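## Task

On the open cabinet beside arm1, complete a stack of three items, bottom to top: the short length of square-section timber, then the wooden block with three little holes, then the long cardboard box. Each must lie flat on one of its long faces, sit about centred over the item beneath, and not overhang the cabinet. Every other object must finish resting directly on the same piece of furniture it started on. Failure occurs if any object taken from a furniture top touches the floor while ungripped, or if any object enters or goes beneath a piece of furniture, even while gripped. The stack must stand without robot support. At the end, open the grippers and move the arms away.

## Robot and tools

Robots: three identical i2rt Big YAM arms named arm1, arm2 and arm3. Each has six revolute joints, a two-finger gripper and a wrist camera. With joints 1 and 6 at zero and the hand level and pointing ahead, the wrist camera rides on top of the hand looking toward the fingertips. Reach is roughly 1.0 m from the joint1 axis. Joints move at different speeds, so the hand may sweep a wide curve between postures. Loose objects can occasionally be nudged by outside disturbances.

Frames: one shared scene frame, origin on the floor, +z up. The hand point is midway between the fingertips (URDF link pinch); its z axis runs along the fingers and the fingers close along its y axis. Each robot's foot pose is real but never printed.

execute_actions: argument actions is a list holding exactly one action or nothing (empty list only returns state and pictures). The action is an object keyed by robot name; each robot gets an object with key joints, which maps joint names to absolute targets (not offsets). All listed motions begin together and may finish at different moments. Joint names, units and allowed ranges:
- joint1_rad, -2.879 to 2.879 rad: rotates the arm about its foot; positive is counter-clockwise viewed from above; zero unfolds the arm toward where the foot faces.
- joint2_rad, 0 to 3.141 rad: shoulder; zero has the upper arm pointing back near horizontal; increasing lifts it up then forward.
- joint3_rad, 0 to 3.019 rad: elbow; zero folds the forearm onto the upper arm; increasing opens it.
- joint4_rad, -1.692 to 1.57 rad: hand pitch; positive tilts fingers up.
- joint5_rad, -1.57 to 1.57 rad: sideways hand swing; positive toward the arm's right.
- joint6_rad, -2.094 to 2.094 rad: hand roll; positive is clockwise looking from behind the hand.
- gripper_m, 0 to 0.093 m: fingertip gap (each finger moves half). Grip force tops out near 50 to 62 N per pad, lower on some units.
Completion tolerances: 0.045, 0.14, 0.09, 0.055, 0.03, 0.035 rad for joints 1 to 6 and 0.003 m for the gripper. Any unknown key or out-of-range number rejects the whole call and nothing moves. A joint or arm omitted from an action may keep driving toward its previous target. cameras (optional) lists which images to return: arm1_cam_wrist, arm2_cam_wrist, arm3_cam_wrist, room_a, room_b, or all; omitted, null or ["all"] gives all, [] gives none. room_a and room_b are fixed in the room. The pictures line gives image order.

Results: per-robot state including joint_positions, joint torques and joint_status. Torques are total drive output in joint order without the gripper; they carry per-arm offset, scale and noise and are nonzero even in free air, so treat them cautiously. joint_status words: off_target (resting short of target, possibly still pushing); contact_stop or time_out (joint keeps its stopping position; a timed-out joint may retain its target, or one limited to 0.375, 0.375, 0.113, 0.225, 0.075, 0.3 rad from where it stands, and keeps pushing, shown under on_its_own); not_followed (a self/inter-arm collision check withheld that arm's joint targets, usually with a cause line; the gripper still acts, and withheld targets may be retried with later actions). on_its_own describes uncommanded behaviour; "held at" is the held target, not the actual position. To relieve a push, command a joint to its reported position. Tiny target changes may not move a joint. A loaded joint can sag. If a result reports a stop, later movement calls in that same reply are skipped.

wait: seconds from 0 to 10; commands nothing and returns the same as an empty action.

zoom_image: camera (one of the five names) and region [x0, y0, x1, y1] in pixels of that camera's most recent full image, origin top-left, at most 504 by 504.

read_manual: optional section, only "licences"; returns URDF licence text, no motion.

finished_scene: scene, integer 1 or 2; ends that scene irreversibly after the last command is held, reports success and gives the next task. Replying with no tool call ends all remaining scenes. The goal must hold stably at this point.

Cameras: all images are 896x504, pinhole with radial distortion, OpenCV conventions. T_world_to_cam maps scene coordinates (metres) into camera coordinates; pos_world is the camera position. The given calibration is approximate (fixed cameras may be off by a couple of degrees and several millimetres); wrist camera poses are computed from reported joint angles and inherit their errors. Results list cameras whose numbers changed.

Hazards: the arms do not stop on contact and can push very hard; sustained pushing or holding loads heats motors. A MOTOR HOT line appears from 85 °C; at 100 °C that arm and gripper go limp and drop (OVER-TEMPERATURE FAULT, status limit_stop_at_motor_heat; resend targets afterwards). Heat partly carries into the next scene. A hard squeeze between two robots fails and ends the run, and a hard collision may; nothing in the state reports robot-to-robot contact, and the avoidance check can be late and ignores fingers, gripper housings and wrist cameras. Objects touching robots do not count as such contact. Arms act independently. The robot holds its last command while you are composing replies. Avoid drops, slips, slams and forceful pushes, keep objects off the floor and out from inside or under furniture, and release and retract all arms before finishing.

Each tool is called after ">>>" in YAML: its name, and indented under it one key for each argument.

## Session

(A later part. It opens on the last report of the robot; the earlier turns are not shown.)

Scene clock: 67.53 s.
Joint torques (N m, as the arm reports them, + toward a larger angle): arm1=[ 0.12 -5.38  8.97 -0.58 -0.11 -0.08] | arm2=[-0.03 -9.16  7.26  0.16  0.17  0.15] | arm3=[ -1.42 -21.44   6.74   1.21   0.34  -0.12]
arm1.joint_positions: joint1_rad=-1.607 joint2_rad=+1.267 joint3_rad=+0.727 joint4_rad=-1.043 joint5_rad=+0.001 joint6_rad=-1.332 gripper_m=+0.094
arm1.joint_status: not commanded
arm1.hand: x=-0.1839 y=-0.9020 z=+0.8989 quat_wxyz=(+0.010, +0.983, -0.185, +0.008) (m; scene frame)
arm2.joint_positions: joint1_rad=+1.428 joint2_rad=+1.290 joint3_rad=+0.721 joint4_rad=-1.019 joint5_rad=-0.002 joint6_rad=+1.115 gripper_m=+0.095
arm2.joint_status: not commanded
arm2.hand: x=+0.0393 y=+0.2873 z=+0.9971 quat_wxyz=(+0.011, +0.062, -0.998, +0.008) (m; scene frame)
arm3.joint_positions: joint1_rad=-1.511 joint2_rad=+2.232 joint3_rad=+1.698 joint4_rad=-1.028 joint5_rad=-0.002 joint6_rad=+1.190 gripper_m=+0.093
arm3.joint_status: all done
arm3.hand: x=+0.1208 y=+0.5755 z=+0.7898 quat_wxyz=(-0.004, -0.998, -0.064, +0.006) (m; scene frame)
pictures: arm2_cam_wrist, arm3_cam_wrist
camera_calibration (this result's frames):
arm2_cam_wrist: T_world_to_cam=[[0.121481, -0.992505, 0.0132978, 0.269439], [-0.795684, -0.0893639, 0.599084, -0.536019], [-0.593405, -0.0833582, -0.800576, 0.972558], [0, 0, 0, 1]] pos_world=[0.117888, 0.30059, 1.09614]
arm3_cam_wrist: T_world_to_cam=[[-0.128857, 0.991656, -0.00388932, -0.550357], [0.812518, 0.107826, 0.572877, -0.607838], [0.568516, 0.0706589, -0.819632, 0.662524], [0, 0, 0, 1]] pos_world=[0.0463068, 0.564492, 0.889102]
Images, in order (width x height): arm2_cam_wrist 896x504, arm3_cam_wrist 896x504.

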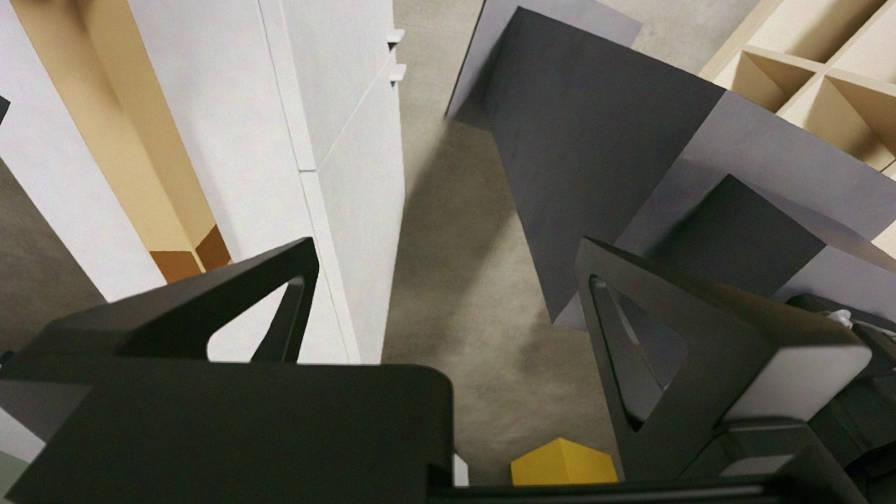

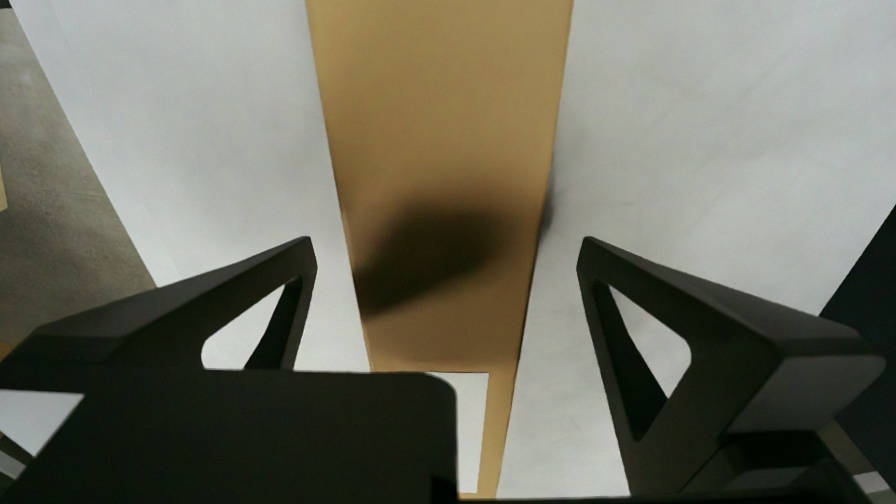

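>>> execute_actions:
  actions:
    - {"arm3":{"joints":{"joint1_rad":-2.1,"joint2_rad":1.45}},"arm2":{"joints":{"joint1_rad":1.47,"joint2_rad":2.14,"joint3_rad":1.575,"joint4_rad":-0.96,"joint6_rad":1.16}}}
  cameras: ["arm2_cam_wrist","room_a"]

Scene clock: 76.30 s.
Joint torques (N m, as the arm reports them, + toward a larger angle): arm1=[ 0.25 -5.53  8.96 -0.57 -0.11 -0.07] | arm2=[  0.29 -19.29   9.99   0.33   0.15   0.15] | arm3=[ -1.52 -13.5    9.55   2.16   0.16  -0.18]
arm1.joint_positions: joint1_rad=-1.607 joint2_rad=+1.267 joint3_rad=+0.727 joint4_rad=-1.043 joint5_rad=+0.001 joint6_rad=-1.332 gripper_m=+0.094
arm1.joint_status: not commanded
arm1.hand: x=-0.1839 y=-0.9020 z=+0.8989 quat_wxyz=(+0.010, +0.983, -0.185, +0.008) (m; scene frame)
arm2.joint_positions: joint1_rad=+1.465 joint2_rad=+2.125 joint3_rad=+1.536 joint4_rad=-0.962 joint5_rad=-0.002 joint6_rad=+1.150 gripper_m=+0.095
arm2.joint_status: all done
arm2.hand: x=+0.1145 y=+0.5793 z=+0.8928 quat_wxyz=(+0.004, +0.063, -0.998, -0.009) (m; scene frame)
arm3.joint_positions: joint1_rad=-2.094 joint2_rad=+1.456 joint3_rad=+1.685 joint4_rad=-1.017 joint5_rad=+0.003 joint6_rad=+1.190 gripper_m=+0.093
arm3.joint_status: all done
arm3.hand: x=-0.1530 y=+0.7979 z=+1.2723 quat_wxyz=(-0.312, -0.900, +0.207, +0.224) (m; scene frame)
pictures: arm2_cam_wrist, room_a
camera_calibration (this result's frames):
arm2_cam_wrist: T_world_to_cam=[[0.12373, -0.992127, -0.0193808, 0.580154], [-0.802251, -0.111507, 0.58648, -0.362763], [-0.584024, -0.0570168, -0.809732, 0.949786], [0, 0, 0, 1]] pos_world=[0.191888, 0.58929, 0.993069]
Images, in order (width x height): arm2_cam_wrist 896x504, room_a 896x504.

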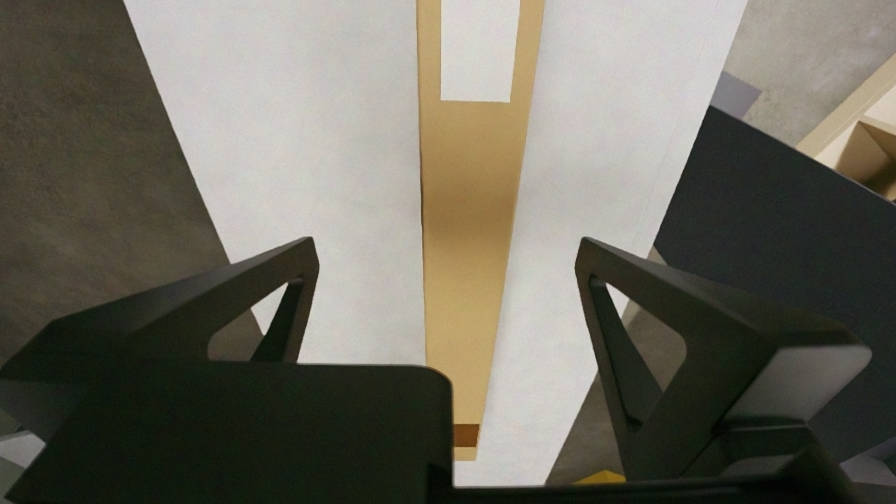

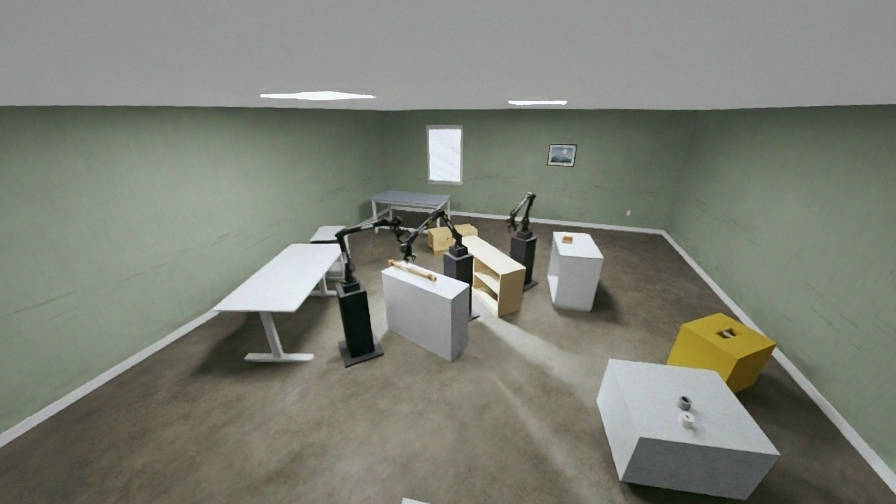

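>>> execute_actions:
  actions:
    - {"arm2":{"joints":{"joint1_rad":1.447,"joint2_rad":2.278,"joint3_rad":1.505,"joint4_rad":-0.805}}}
  cameras: ["arm2_cam_wrist"]

Scene clock: 82.27 s.
Joint torques (N m, as the arm reports them, + toward a larger angle): arm1=[ 0.06 -5.47  8.98 -0.58 -0.11 -0.07] | arm2=[ -0.71 -20.26   6.89   0.57   0.15   0.15] | arm3=[ -1.55 -13.44   9.55   2.15   0.16  -0.18]
arm1.joint_positions: joint1_rad=-1.607 joint2_rad=+1.267 joint3_rad=+0.727 joint4_rad=-1.043 joint5_rad=+0.001 joint6_rad=-1.332 gripper_m=+0.094
arm1.joint_status: not commanded
arm1.hand: x=-0.1839 y=-0.9020 z=+0.8989 quat_wxyz=(+0.010, +0.983, -0.185, +0.008) (m; scene frame)
arm2.joint_positions: joint1_rad=+1.454 joint2_rad=+2.274 joint3_rad=+1.494 joint4_rad=-0.814 joint5_rad=-0.002 joint6_rad=+1.151 gripper_m=+0.095
arm2.joint_status: all done
arm2.hand: x=+0.1148 y=+0.5612 z=+0.7954 quat_wxyz=(+0.011, +0.058, -0.998, +0.011) (m; scene frame)
arm3.joint_positions: joint1_rad=-2.094 joint2_rad=+1.456 joint3_rad=+1.685 joint4_rad=-1.017 joint5_rad=+0.003 joint6_rad=+1.190 gripper_m=+0.093
arm3.joint_status: not commanded
arm3.hand: x=-0.1530 y=+0.7979 z=+1.2723 quat_wxyz=(-0.312, -0.900, +0.207, +0.224) (m; scene frame)
pictures: arm2_cam_wrist
camera_calibration (this result's frames):
arm2_cam_wrist: T_world_to_cam=[[0.112492, -0.993469, 0.0191233, 0.531701], [-0.795992, -0.0785783, 0.600185, -0.337537], [-0.594762, -0.0827379, -0.799633, 0.877704], [0, 0, 0, 1]] pos_world=[0.193537, 0.574325, 0.894258]
Images, in order (width x height): arm2_cam_wrist 896x504.

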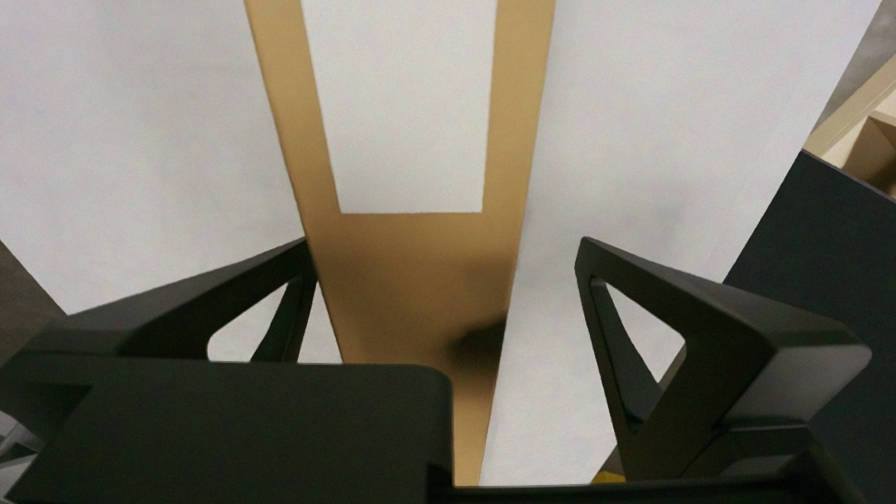

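>>> execute_actions:
  actions:
    - {"arm2":{"joints":{"joint4_rad":-0.78,"gripper_m":0.038}}}
  cameras: ["arm2_cam_wrist"]

Scene clock: 84.27 s.
Joint torques (N m, as the arm reports them, + toward a larger angle): arm1=[ 0.06 -5.48  9.   -0.6  -0.1  -0.07] | arm2=[ -0.68 -20.44   6.99   0.62   0.13   0.14] | arm3=[ -1.52 -13.46   9.54   2.16   0.16  -0.18]
arm1.joint_positions: joint1_rad=-1.607 joint2_rad=+1.267 joint3_rad=+0.727 joint4_rad=-1.043 joint5_rad=+0.001 joint6_rad=-1.332 gripper_m=+0.094
arm1.joint_status: not commanded
arm1.hand: x=-0.1839 y=-0.9020 z=+0.8989 quat_wxyz=(+0.010, +0.983, -0.185, +0.008) (m; scene frame)
arm2.joint_positions: joint1_rad=+1.454 joint2_rad=+2.274 joint3_rad=+1.494 joint4_rad=-0.791 joint5_rad=-0.001 joint6_rad=+1.152 gripper_m=+0.050
arm2.joint_status: gripper_m off_target (ended at +0.050, target +0.038); the others done
arm2.hand: x=+0.1166 y=+0.5665 z=+0.7953 quat_wxyz=(+0.007, +0.057, -0.998, +0.000) (m; scene frame)
arm3.joint_positions: joint1_rad=-2.094 joint2_rad=+1.456 joint3_rad=+1.685 joint4_rad=-1.017 joint5_rad=+0.003 joint6_rad=+1.190 gripper_m=+0.093
arm3.joint_status: not commanded
arm3.hand: x=-0.1530 y=+0.7979 z=+1.2723 quat_wxyz=(-0.312, -0.900, +0.207, +0.224) (m; scene frame)
pictures: arm2_cam_wrist
camera_calibration (this result's frames):
arm2_cam_wrist: T_world_to_cam=[[0.111026, -0.993816, -0.00147153, 0.553539], [-0.80065, -0.0903228, 0.592285, -0.322136], [-0.588755, -0.0645807, -0.805727, 0.873006], [0, 0, 0, 1]] pos_world=[0.194611, 0.577399, 0.895016]
Images, in order (width x height): arm2_cam_wrist 896x504.

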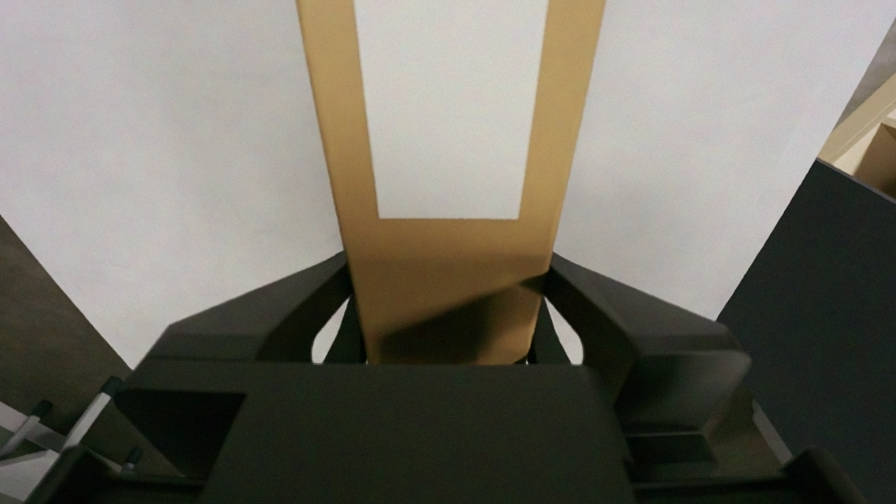

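>>> execute_actions:
  actions: []
  cameras: ["room_b"]

Scene clock: 87.87 s.
Joint torques (N m, as the arm reports them, + toward a larger angle): arm1=[ 0.08 -5.43  8.97 -0.58 -0.11 -0.07] | arm2=[ -0.65 -20.41   6.99   0.62   0.13   0.14] | arm3=[ -1.57 -13.46   9.55   2.15   0.16  -0.19]
arm1.joint_positions: joint1_rad=-1.607 joint2_rad=+1.267 joint3_rad=+0.727 joint4_rad=-1.043 joint5_rad=+0.001 joint6_rad=-1.332 gripper_m=+0.094
arm1.joint_status: not commanded
arm1.hand: x=-0.1839 y=-0.9020 z=+0.8989 quat_wxyz=(+0.010, +0.983, -0.185, +0.008) (m; scene frame)
arm2.joint_positions: joint1_rad=+1.454 joint2_rad=+2.274 joint3_rad=+1.494 joint4_rad=-0.791 joint5_rad=-0.001 joint6_rad=+1.152 gripper_m=+0.050
arm2.joint_status: gripper_m off_target (ended at +0.050, target +0.038); the others done
arm2.hand: x=+0.1166 y=+0.5665 z=+0.7953 quat_wxyz=(+0.007, +0.057, -0.998, +0.000) (m; scene frame)
arm3.joint_positions: joint1_rad=-2.094 joint2_rad=+1.456 joint3_rad=+1.685 joint4_rad=-1.017 joint5_rad=+0.003 joint6_rad=+1.190 gripper_m=+0.093
arm3.joint_status: not commanded
arm3.hand: x=-0.1530 y=+0.7979 z=+1.2723 quat_wxyz=(-0.312, -0.900, +0.207, +0.224) (m; scene frame)
pictures: room_b
Images, in order (width x height): room_b 896x504.

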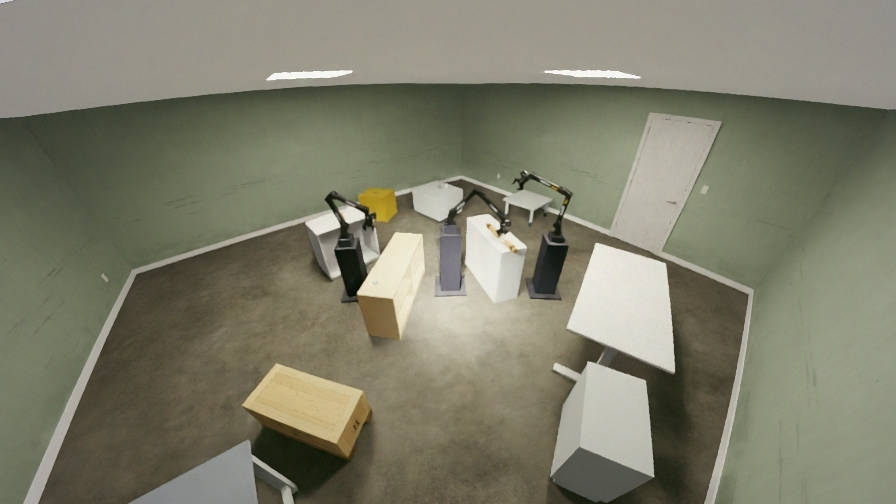

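>>> execute_actions:
  actions:
    - {"arm2":{"joints":{"joint1_rad":-1.535,"joint2_rad":2.15,"joint4_rad":-0.905,"joint6_rad":1.80}}}
  cameras: ["arm2_cam_wrist","arm1_cam_wrist","room_b"]

Scene clock: 91.83 s.
Joint torques (N m, as the arm reports them, + toward a larger angle): arm1=[ 0.12 -5.43  8.96 -0.59 -0.11 -0.07] | arm2=[ -0.08 -19.64   7.39  -0.15   0.03   0.14] | arm3=[ -1.54 -13.42   9.54   2.16   0.16  -0.19]
arm1.joint_positions: joint1_rad=-1.607 joint2_rad=+1.267 joint3_rad=+0.727 joint4_rad=-1.043 joint5_rad=+0.001 joint6_rad=-1.332 gripper_m=+0.094
arm1.joint_status: not commanded
arm1.hand: x=-0.1839 y=-0.9020 z=+0.8989 quat_wxyz=(+0.010, +0.983, -0.185, +0.008) (m; scene frame)
arm2.joint_positions: joint1_rad=-1.541 joint2_rad=+2.143 joint3_rad=+1.500 joint4_rad=-0.895 joint5_rad=+0.002 joint6_rad=+1.790 gripper_m=+0.050
arm2.joint_status: all done
arm2.hand: x=-0.1549 y=-0.5862 z=+0.8761 quat_wxyz=(-0.018, -0.982, +0.188, +0.007) (m; scene frame)
arm3.joint_positions: joint1_rad=-2.094 joint2_rad=+1.456 joint3_rad=+1.685 joint4_rad=-1.017 joint5_rad=+0.003 joint6_rad=+1.190 gripper_m=+0.093
arm3.joint_status: not commanded
arm3.hand: x=-0.1530 y=+0.7979 z=+1.2723 quat_wxyz=(-0.312, -0.900, +0.207, +0.224) (m; scene frame)
pictures: arm1_cam_wrist, arm2_cam_wrist, room_b
camera_calibration (this result's frames):
arm1_cam_wrist: T_world_to_cam=[[0.357892, 0.933643, -0.014945, 0.919029], [0.747835, -0.277009, 0.603332, -0.649646], [0.559157, -0.227104, -0.79735, 0.737563], [0, 0, 0, 1]] pos_world=[-0.255498, -0.8705, 0.993783]
arm2_cam_wrist: T_world_to_cam=[[0.371003, 0.927812, -0.0390119, 0.637846], [0.767461, -0.282689, 0.575404, -0.546626], [0.522839, -0.243417, -0.816938, 0.780993], [0, 0, 0, 1]] pos_world=[-0.225462, -0.556219, 0.977438]
Images, in order (width x height): arm1_cam_wrist 896x504, arm2_cam_wrist 896x504, room_b 896x504.

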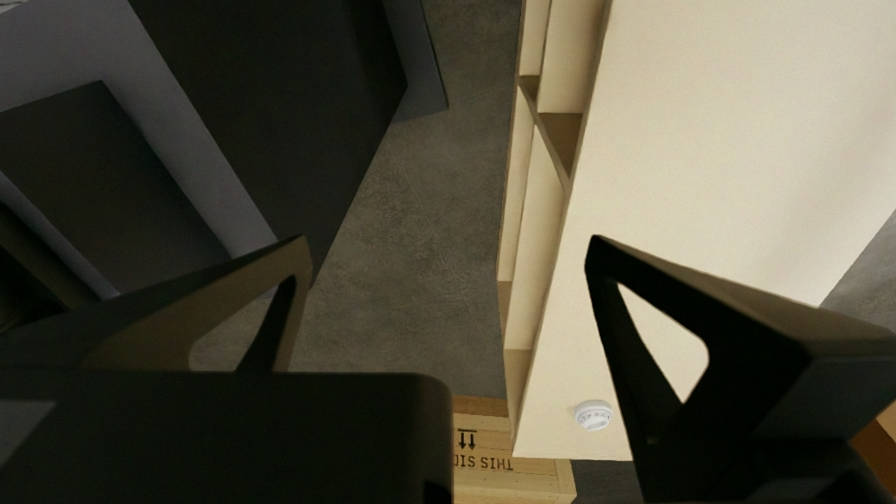

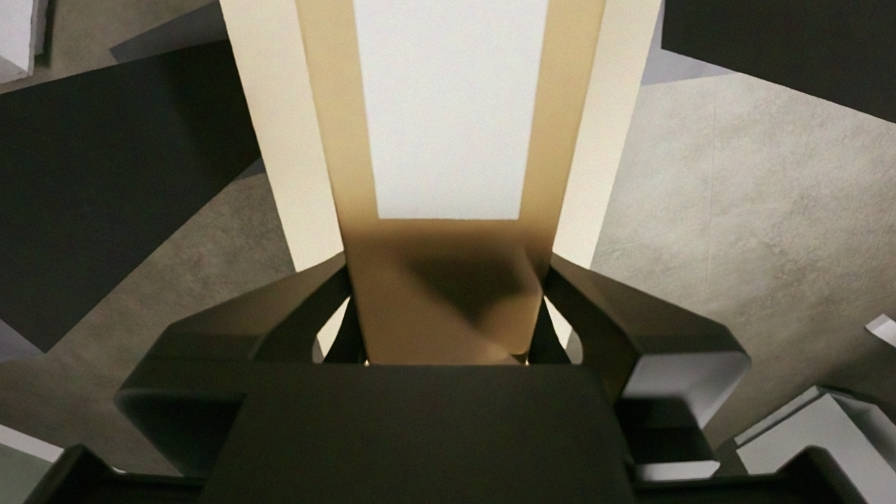

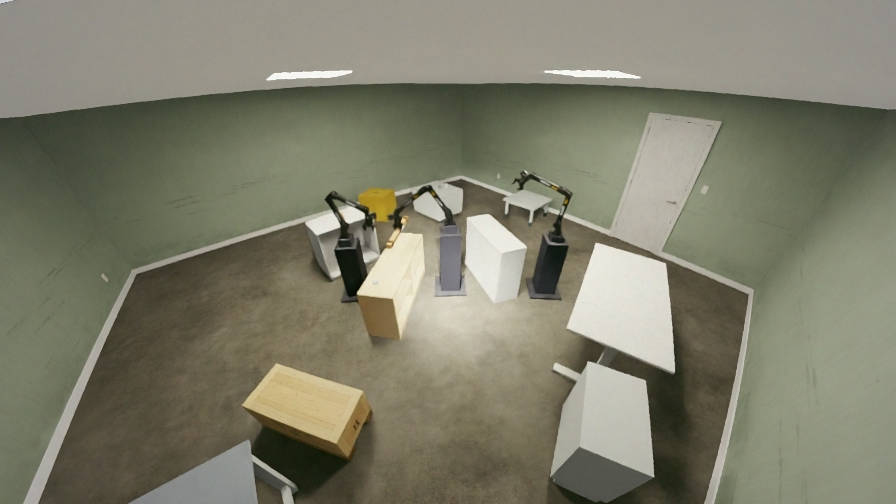

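>>> execute_actions:
  actions:
    - {"arm2":{"joints":{"joint2_rad":2.572,"joint3_rad":1.62,"joint4_rad":-0.582}}}
  cameras: ["arm2_cam_wrist","arm1_cam_wrist"]

Scene clock: 96.03 s.
Joint torques (N m, as the arm reports them, + toward a larger angle): arm1=[ 0.16 -5.53  8.97 -0.58 -0.12 -0.07] | arm2=[ -0.28 -22.28   6.01   0.48   0.21   0.06] | arm3=[ -1.52 -13.47   9.55   2.15   0.16  -0.19]
arm1.joint_positions: joint1_rad=-1.607 joint2_rad=+1.267 joint3_rad=+0.727 joint4_rad=-1.043 joint5_rad=+0.001 joint6_rad=-1.332 gripper_m=+0.094
arm1.joint_status: not commanded
arm1.hand: x=-0.1839 y=-0.9020 z=+0.8989 quat_wxyz=(+0.010, +0.983, -0.185, +0.008) (m; scene frame)
arm2.joint_positions: joint1_rad=-1.541 joint2_rad=+2.583 joint3_rad=+1.604 joint4_rad=-0.590 joint5_rad=-0.002 joint6_rad=+1.798 gripper_m=+0.050
arm2.joint_status: all done
arm2.hand: x=-0.1559 y=-0.5811 z=+0.6493 quat_wxyz=(-0.002, -0.982, +0.191, +0.005) (m; scene frame)
arm3.joint_positions: joint1_rad=-2.094 joint2_rad=+1.456 joint3_rad=+1.685 joint4_rad=-1.017 joint5_rad=+0.003 joint6_rad=+1.190 gripper_m=+0.093
arm3.joint_status: not commanded
arm3.hand: x=-0.1530 y=+0.7979 z=+1.2723 quat_wxyz=(-0.312, -0.900, +0.207, +0.224) (m; scene frame)
pictures: arm1_cam_wrist, arm2_cam_wrist
camera_calibration (this result's frames):
arm1_cam_wrist: T_world_to_cam=[[0.357892, 0.933643, -0.014945, 0.919029], [0.747835, -0.277009, 0.603332, -0.649646], [0.559157, -0.227104, -0.79735, 0.737563], [0, 0, 0, 1]] pos_world=[-0.255498, -0.8705, 0.993783]
arm2_cam_wrist: T_world_to_cam=[[0.378226, 0.925685, -0.00719481, 0.603886], [0.759697, -0.305945, 0.57381, -0.42756], [0.528966, -0.222495, -0.818957, 0.61192], [0, 0, 0, 1]] pos_world=[-0.227274, -0.553669, 0.750819]
Images, in order (width x height): arm1_cam_wrist 896x504, arm2_cam_wrist 896x504.

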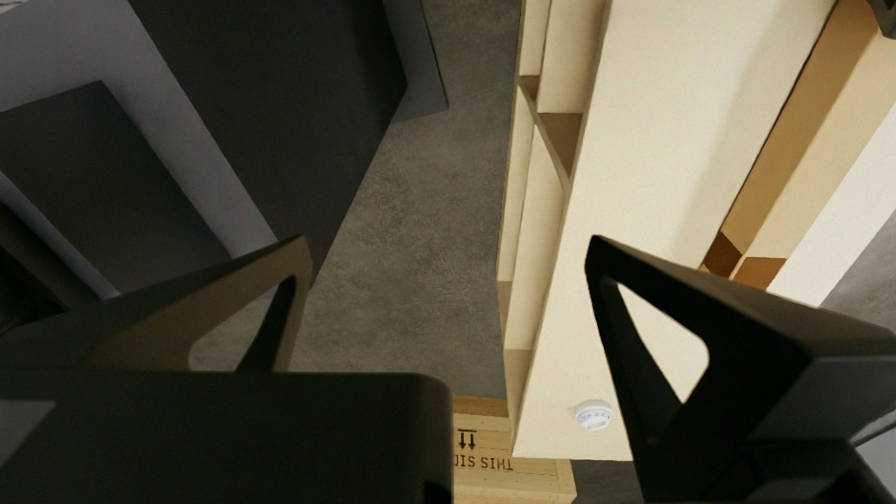

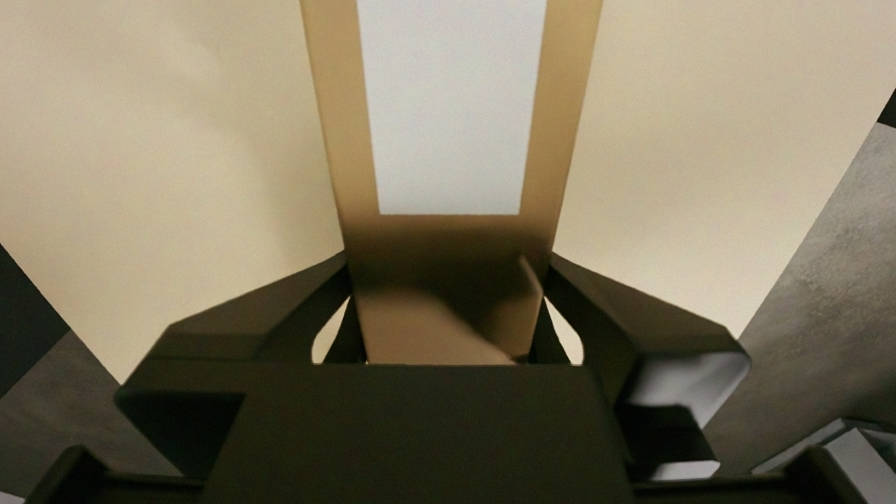

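>>> execute_actions:
  actions:
    - {"arm2":{"joints":{"gripper_m":0.093}}}
  cameras: ["arm2_cam_wrist","arm1_cam_wrist"]

Scene clock: 97.57 s.
Joint torques (N m, as the arm reports them, + toward a larger angle): arm1=[ 0.15 -5.44  8.97 -0.58 -0.11 -0.07] | arm2=[ -0.22 -22.02   6.15   0.48   0.21   0.07] | arm3=[ -1.55 -13.42   9.54   2.16   0.16  -0.18]
arm1.joint_positions: joint1_rad=-1.607 joint2_rad=+1.267 joint3_rad=+0.727 joint4_rad=-1.043 joint5_rad=+0.001 joint6_rad=-1.332 gripper_m=+0.094
arm1.joint_status: not commanded
arm1.hand: x=-0.1839 y=-0.9020 z=+0.8989 quat_wxyz=(+0.010, +0.983, -0.185, +0.008) (m; scene frame)
arm2.joint_positions: joint1_rad=-1.541 joint2_rad=+2.583 joint3_rad=+1.604 joint4_rad=-0.590 joint5_rad=-0.002 joint6_rad=+1.798 gripper_m=+0.093
arm2.joint_status: all done
arm2.hand: x=-0.1559 y=-0.5811 z=+0.6493 quat_wxyz=(-0.002, -0.982, +0.191, +0.005) (m; scene frame)
arm3.joint_positions: joint1_rad=-2.094 joint2_rad=+1.456 joint3_rad=+1.685 joint4_rad=-1.017 joint5_rad=+0.003 joint6_rad=+1.190 gripper_m=+0.093
arm3.joint_status: not commanded
arm3.hand: x=-0.1530 y=+0.7979 z=+1.2723 quat_wxyz=(-0.312, -0.900, +0.207, +0.224) (m; scene frame)
pictures: arm1_cam_wrist, arm2_cam_wrist
camera_calibration (this result's frames):
arm1_cam_wrist: T_world_to_cam=[[0.357892, 0.933643, -0.014945, 0.919029], [0.747835, -0.277009, 0.603332, -0.649646], [0.559157, -0.227104, -0.79735, 0.737563], [0, 0, 0, 1]] pos_world=[-0.255498, -0.8705, 0.993783]
arm2_cam_wrist: T_world_to_cam=[[0.378226, 0.925685, -0.00719481, 0.603886], [0.759697, -0.305945, 0.57381, -0.42756], [0.528966, -0.222495, -0.818957, 0.61192], [0, 0, 0, 1]] pos_world=[-0.227274, -0.553669, 0.750819]
Images, in order (width x height): arm1_cam_wrist 896x504, arm2_cam_wrist 896x504.

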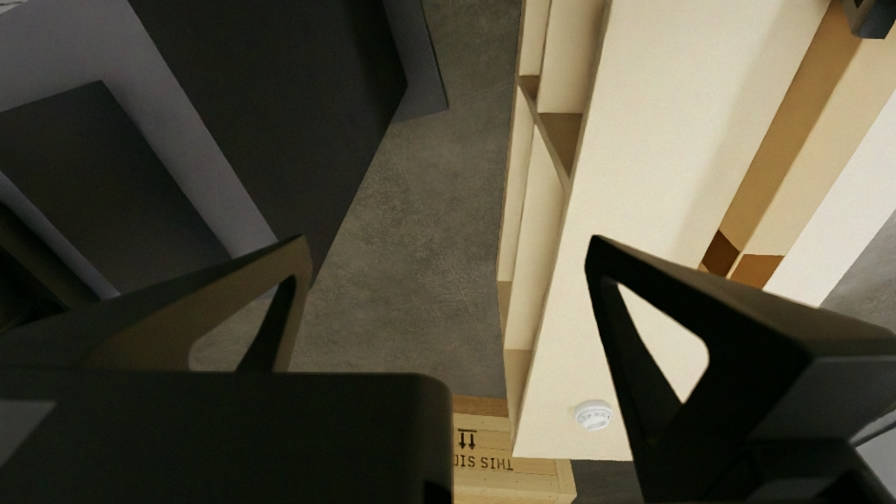

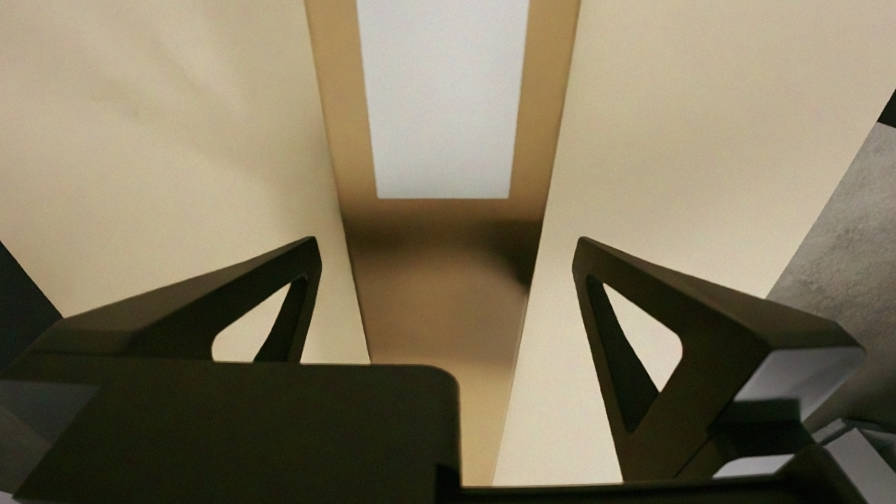

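>>> execute_actions:
  actions:
    - {"arm2":{"joints":{"joint1_rad":-0.85,"joint2_rad":1.8,"joint4_rad":-1.3}},"arm1":{"joints":{"joint1_rad":-1.575,"joint2_rad":2.265,"joint3_rad":1.62,"joint4_rad":-0.88,"joint6_rad":-1.28}}}
  cameras: ["arm1_cam_wrist","room_b"]

Scene clock: 104.60 s.
Joint torques (N m, as the arm reports them, + toward a larger angle): arm1=[ -0.05 -18.75   9.72   0.32  -0.11   0.07] | arm2=[  0.08 -15.62   8.64  -0.03   0.15   0.05] | arm3=[ -1.57 -13.44   9.55   2.16   0.16  -0.19]
arm1.joint_positions: joint1_rad=-1.582 joint2_rad=+2.274 joint3_rad=+1.589 joint4_rad=-0.888 joint5_rad=+0.001 joint6_rad=-1.287 gripper_m=+0.094
arm1.joint_status: all done
arm1.hand: x=-0.1551 y=-0.5891 z=+0.7139 quat_wxyz=(+0.005, +0.981, -0.194, +0.008) (m; scene frame)
arm2.joint_positions: joint1_rad=-0.858 joint2_rad=+1.773 joint3_rad=+1.622 joint4_rad=-1.289 joint5_rad=-0.001 joint6_rad=+1.798 gripper_m=+0.093
arm2.joint_status: all done
arm2.hand: x=+0.2305 y=-0.4928 z=+1.1203 quat_wxyz=(-0.060, -0.987, -0.148, -0.018) (m; scene frame)
arm3.joint_positions: joint1_rad=-2.094 joint2_rad=+1.456 joint3_rad=+1.685 joint4_rad=-1.017 joint5_rad=+0.003 joint6_rad=+1.190 gripper_m=+0.093
arm3.joint_status: not commanded
arm3.hand: x=-0.1530 y=+0.7979 z=+1.2723 quat_wxyz=(-0.312, -0.900, +0.207, +0.224) (m; scene frame)
pictures: arm1_cam_wrist, room_b
camera_calibration (this result's frames):
arm1_cam_wrist: T_world_to_cam=[[0.376218, 0.92652, -0.0045619, 0.604956], [0.741108, -0.297968, 0.601642, -0.485108], [0.556074, -0.229729, -0.798753, 0.644005], [0, 0, 0, 1]] pos_world=[-0.226192, -0.557104, 0.809022]
Images, in order (width x height): arm1_cam_wrist 896x504, room_b 896x504.

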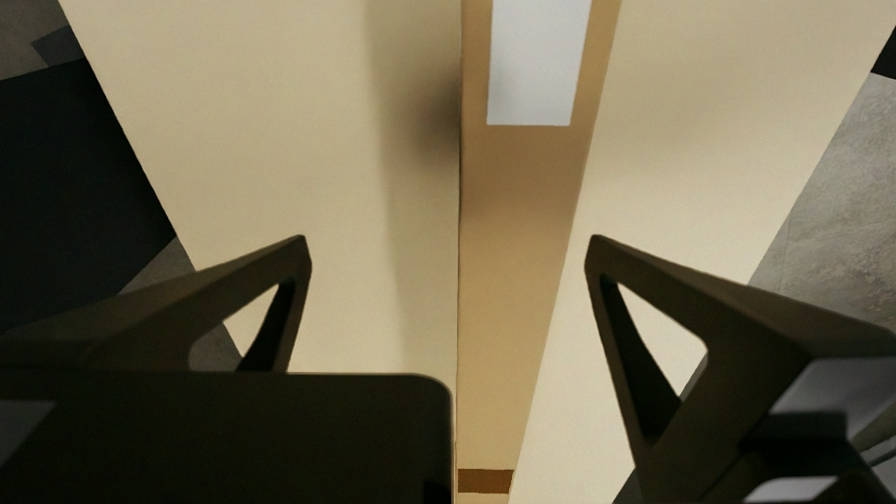

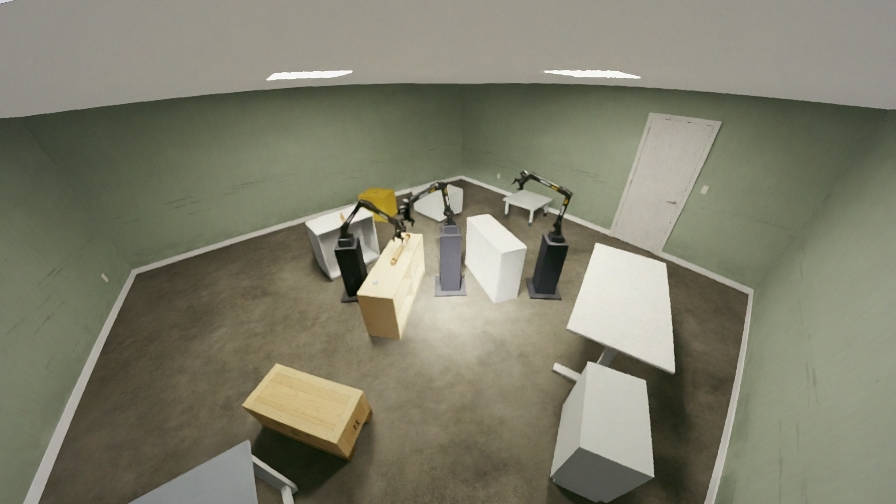

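>>> zoom_image:
  camera: "arm1_cam_wrist"
  region: [420, 60, 660, 200]

>>> zoom_image:
  camera: "arm1_cam_wrist"
  region: [420, 400, 600, 504]

Region (420, 60, 660, 200) of arm1_cam_wrist's 896x504 image, scaled by 2.100, with more detail than that image has; it fills the top 294 rows of this view, and the rest is white.

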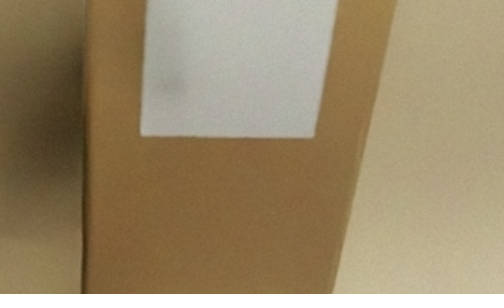

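Region (420, 400, 600, 504) of arm1_cam_wrist's 896x504 image, scaled by 2.800, with more detail than that image has; it fills the top 291 rows of this view, and the rest is white.

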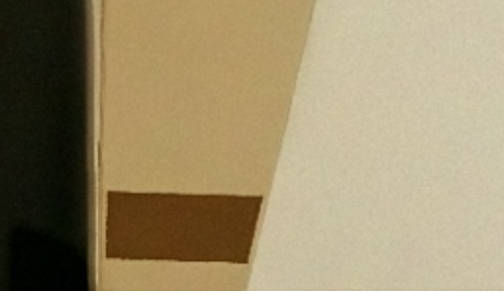

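>>> execute_actions:
  actions:
    - {"arm1":{"joints":{"joint1_rad":-1.608,"joint2_rad":2.45,"joint3_rad":1.755,"joint4_rad":-0.828,"joint6_rad":-1.315}}}
  cameras: ["arm1_cam_wrist"]

Scene clock: 113.00 s.
Joint torques (N m, as the arm reports them, + toward a larger angle): arm1=[ -0.96 -16.69   8.59   0.7    0.05  -0.07] | arm2=[  0.11 -15.44   8.67  -0.01   0.15   0.05] | arm3=[ -1.55 -13.45   9.55   2.16   0.16  -0.19]
arm1.joint_positions: joint1_rad=-1.604 joint2_rad=+2.406 joint3_rad=+1.741 joint4_rad=-0.842 joint5_rad=-0.003 joint6_rad=-1.307 gripper_m=+0.094
arm1.joint_status: all done
arm1.hand: x=-0.1352 y=-0.5409 z=+0.6787 quat_wxyz=(-0.028, +0.980, -0.195, +0.004) (m; scene frame)
arm2.joint_positions: joint1_rad=-0.858 joint2_rad=+1.773 joint3_rad=+1.622 joint4_rad=-1.289 joint5_rad=-0.001 joint6_rad=+1.798 gripper_m=+0.093
arm2.joint_status: not commanded
arm2.hand: x=+0.2305 y=-0.4928 z=+1.1203 quat_wxyz=(-0.060, -0.987, -0.148, -0.018) (m; scene frame)
arm3.joint_positions: joint1_rad=-2.094 joint2_rad=+1.456 joint3_rad=+1.685 joint4_rad=-1.017 joint5_rad=+0.003 joint6_rad=+1.190 gripper_m=+0.093
arm3.joint_status: not commanded
arm3.hand: x=-0.1530 y=+0.7979 z=+1.2723 quat_wxyz=(-0.312, -0.900, +0.207, +0.224) (m; scene frame)
pictures: arm1_cam_wrist
camera_calibration (this result's frames):
arm1_cam_wrist: T_world_to_cam=[[0.377265, 0.924288, 0.0579793, 0.509189], [0.737747, -0.337789, 0.58449, -0.474621], [0.559822, -0.177734, -0.809327, 0.651632], [0, 0, 0, 1]] pos_world=[-0.206748, -0.515143, 0.775272]
Images, in order (width x height): arm1_cam_wrist 896x504.

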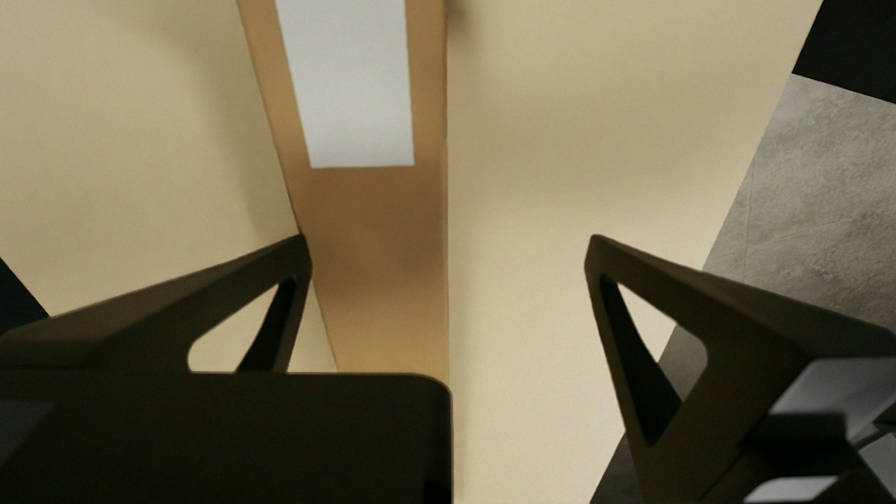

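>>> execute_actions:
  actions:
    - {"arm1":{"joints":{"joint2_rad":2.385,"joint4_rad":-0.945}}}
  cameras: ["arm1_cam_wrist"]

Scene clock: 117.33 s.
Joint torques (N m, as the arm reports them, + toward a larger angle): arm1=[ -0.89 -20.89   8.35  -0.79   0.03  -0.08] | arm2=[  0.11 -15.43   8.67  -0.01   0.15   0.05] | arm3=[ -1.52 -13.46   9.54   2.16   0.16  -0.19]
arm1.joint_positions: joint1_rad=-1.604 joint2_rad=+2.405 joint3_rad=+1.741 joint4_rad=-0.929 joint5_rad=-0.003 joint6_rad=-1.307 gripper_m=+0.094
arm1.joint_status: all done
arm1.hand: x=-0.1379 y=-0.5618 z=+0.6791 quat_wxyz=(+0.015, +0.981, -0.195, +0.007) (m; scene frame)
arm2.joint_positions: joint1_rad=-0.858 joint2_rad=+1.773 joint3_rad=+1.622 joint4_rad=-1.289 joint5_rad=-0.001 joint6_rad=+1.798 gripper_m=+0.093
arm2.joint_status: not commanded
arm2.hand: x=+0.2305 y=-0.4928 z=+1.1203 quat_wxyz=(-0.060, -0.987, -0.148, -0.018) (m; scene frame)
arm3.joint_positions: joint1_rad=-2.094 joint2_rad=+1.456 joint3_rad=+1.685 joint4_rad=-1.017 joint5_rad=+0.003 joint6_rad=+1.190 gripper_m=+0.093
arm3.joint_status: not commanded
arm3.hand: x=-0.1530 y=+0.7979 z=+1.2723 quat_wxyz=(-0.312, -0.900, +0.207, +0.224) (m; scene frame)
pictures: arm1_cam_wrist
camera_calibration (this result's frames):
arm1_cam_wrist: T_world_to_cam=[[0.378228, 0.925378, -0.0248742, 0.586484], [0.743846, -0.287817, 0.603204, -0.463791], [0.551033, -0.246651, -0.797199, 0.601641], [0, 0, 0, 1]] pos_world=[-0.20836, -0.527811, 0.773976]
Images, in order (width x height): arm1_cam_wrist 896x504.

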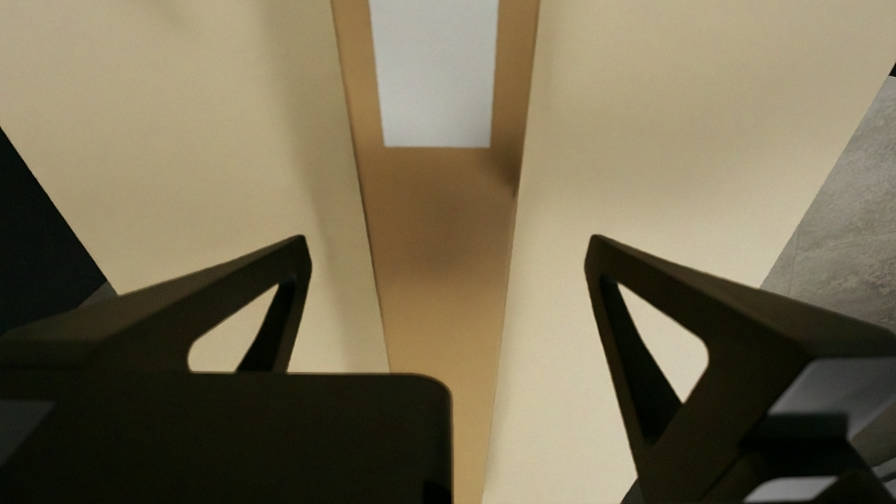

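>>> execute_actions:
  actions:
    - {"arm1":{"joints":{"joint2_rad":2.478,"joint4_rad":-0.845}}}
  cameras: ["arm1_cam_wrist"]

Scene clock: 120.50 s.
Joint torques (N m, as the arm reports them, + toward a larger angle): arm1=[ -0.87 -18.58   8.06   0.68   0.04  -0.07] | arm2=[  0.05 -15.4    8.67  -0.02   0.15   0.05] | arm3=[ -1.54 -13.43   9.55   2.15   0.16  -0.18]
arm1.joint_positions: joint1_rad=-1.604 joint2_rad=+2.465 joint3_rad=+1.741 joint4_rad=-0.862 joint5_rad=-0.003 joint6_rad=-1.308 gripper_m=+0.094
arm1.joint_status: all done
arm1.hand: x=-0.1375 y=-0.5634 z=+0.6417 quat_wxyz=(+0.012, +0.981, -0.195, +0.007) (m; scene frame)
arm2.joint_positions: joint1_rad=-0.858 joint2_rad=+1.773 joint3_rad=+1.622 joint4_rad=-1.289 joint5_rad=-0.001 joint6_rad=+1.798 gripper_m=+0.093
arm2.joint_status: not commanded
arm2.hand: x=+0.2305 y=-0.4928 z=+1.1203 quat_wxyz=(-0.060, -0.987, -0.148, -0.018) (m; scene frame)
arm3.joint_positions: joint1_rad=-2.094 joint2_rad=+1.456 joint3_rad=+1.685 joint4_rad=-1.017 joint5_rad=+0.003 joint6_rad=+1.190 gripper_m=+0.093
arm3.joint_status: not commanded
arm3.hand: x=-0.1530 y=+0.7979 z=+1.2723 quat_wxyz=(-0.312, -0.900, +0.207, +0.224) (m; scene frame)
pictures: arm1_cam_wrist
camera_calibration (this result's frames):
arm1_cam_wrist: T_world_to_cam=[[0.377799, 0.925715, -0.0178756, 0.582567], [0.743429, -0.291784, 0.601811, -0.443286], [0.551889, -0.240653, -0.798439, 0.575465], [0, 0, 0, 1]] pos_world=[-0.208135, -0.530148, 0.736662]
Images, in order (width x height): arm1_cam_wrist 896x504.

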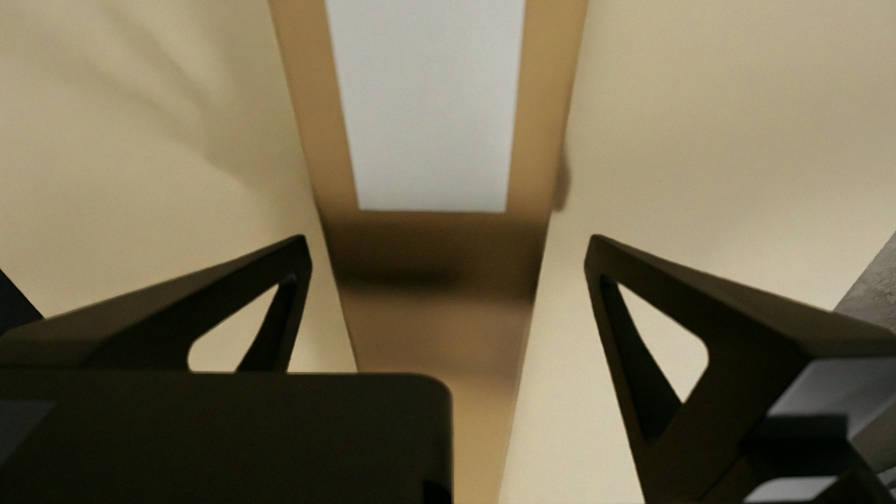

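>>> execute_actions:
  actions:
    - {"arm1":{"joints":{"joint4_rad":-0.83,"gripper_m":0.038}}}
  cameras: ["arm1_cam_wrist"]

Scene clock: 122.93 s.
Joint torques (N m, as the arm reports them, + toward a larger angle): arm1=[ -0.99 -18.69   8.06   0.77   0.02  -0.06] | arm2=[  0.06 -15.43   8.66  -0.02   0.15   0.05] | arm3=[ -1.54 -13.44   9.53   2.16   0.16  -0.19]
arm1.joint_positions: joint1_rad=-1.604 joint2_rad=+2.465 joint3_rad=+1.741 joint4_rad=-0.848 joint5_rad=-0.002 joint6_rad=-1.308 gripper_m=+0.049
arm1.joint_status: gripper_m off_target (ended at +0.049, target +0.038); the others done
arm1.hand: x=-0.1370 y=-0.5601 z=+0.6416 quat_wxyz=(+0.005, +0.981, -0.195, +0.006) (m; scene frame)
arm2.joint_positions: joint1_rad=-0.858 joint2_rad=+1.773 joint3_rad=+1.622 joint4_rad=-1.289 joint5_rad=-0.001 joint6_rad=+1.798 gripper_m=+0.093
arm2.joint_status: not commanded
arm2.hand: x=+0.2305 y=-0.4928 z=+1.1203 quat_wxyz=(-0.060, -0.987, -0.148, -0.018) (m; scene frame)
arm3.joint_positions: joint1_rad=-2.094 joint2_rad=+1.456 joint3_rad=+1.685 joint4_rad=-1.017 joint5_rad=+0.003 joint6_rad=+1.190 gripper_m=+0.093
arm3.joint_status: not commanded
arm3.hand: x=-0.1530 y=+0.7979 z=+1.2723 quat_wxyz=(-0.312, -0.900, +0.207, +0.224) (m; scene frame)
pictures: arm1_cam_wrist
camera_calibration (this result's frames):
arm1_cam_wrist: T_world_to_cam=[[0.376929, 0.926231, -0.0045122, 0.570881], [0.742429, -0.299211, 0.599393, -0.445394], [0.553826, -0.229279, -0.800442, 0.583865], [0, 0, 0, 1]] pos_world=[-0.207868, -0.528167, 0.736892]
Images, in order (width x height): arm1_cam_wrist 896x504.

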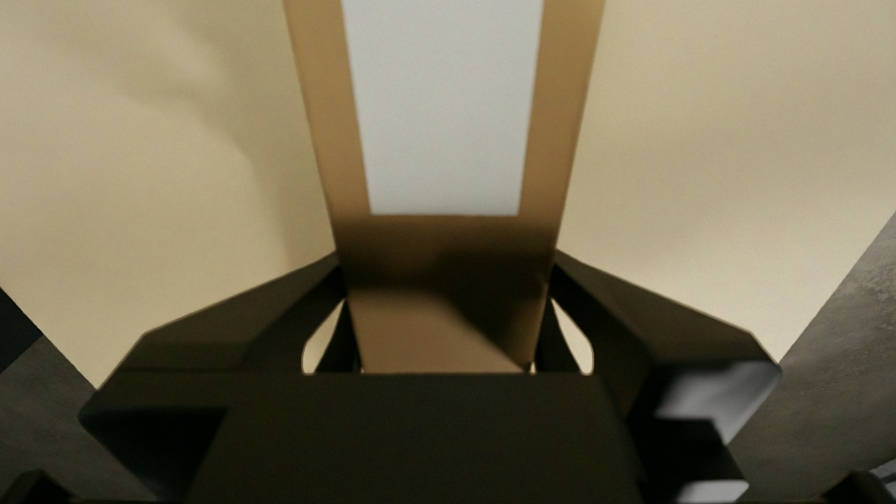

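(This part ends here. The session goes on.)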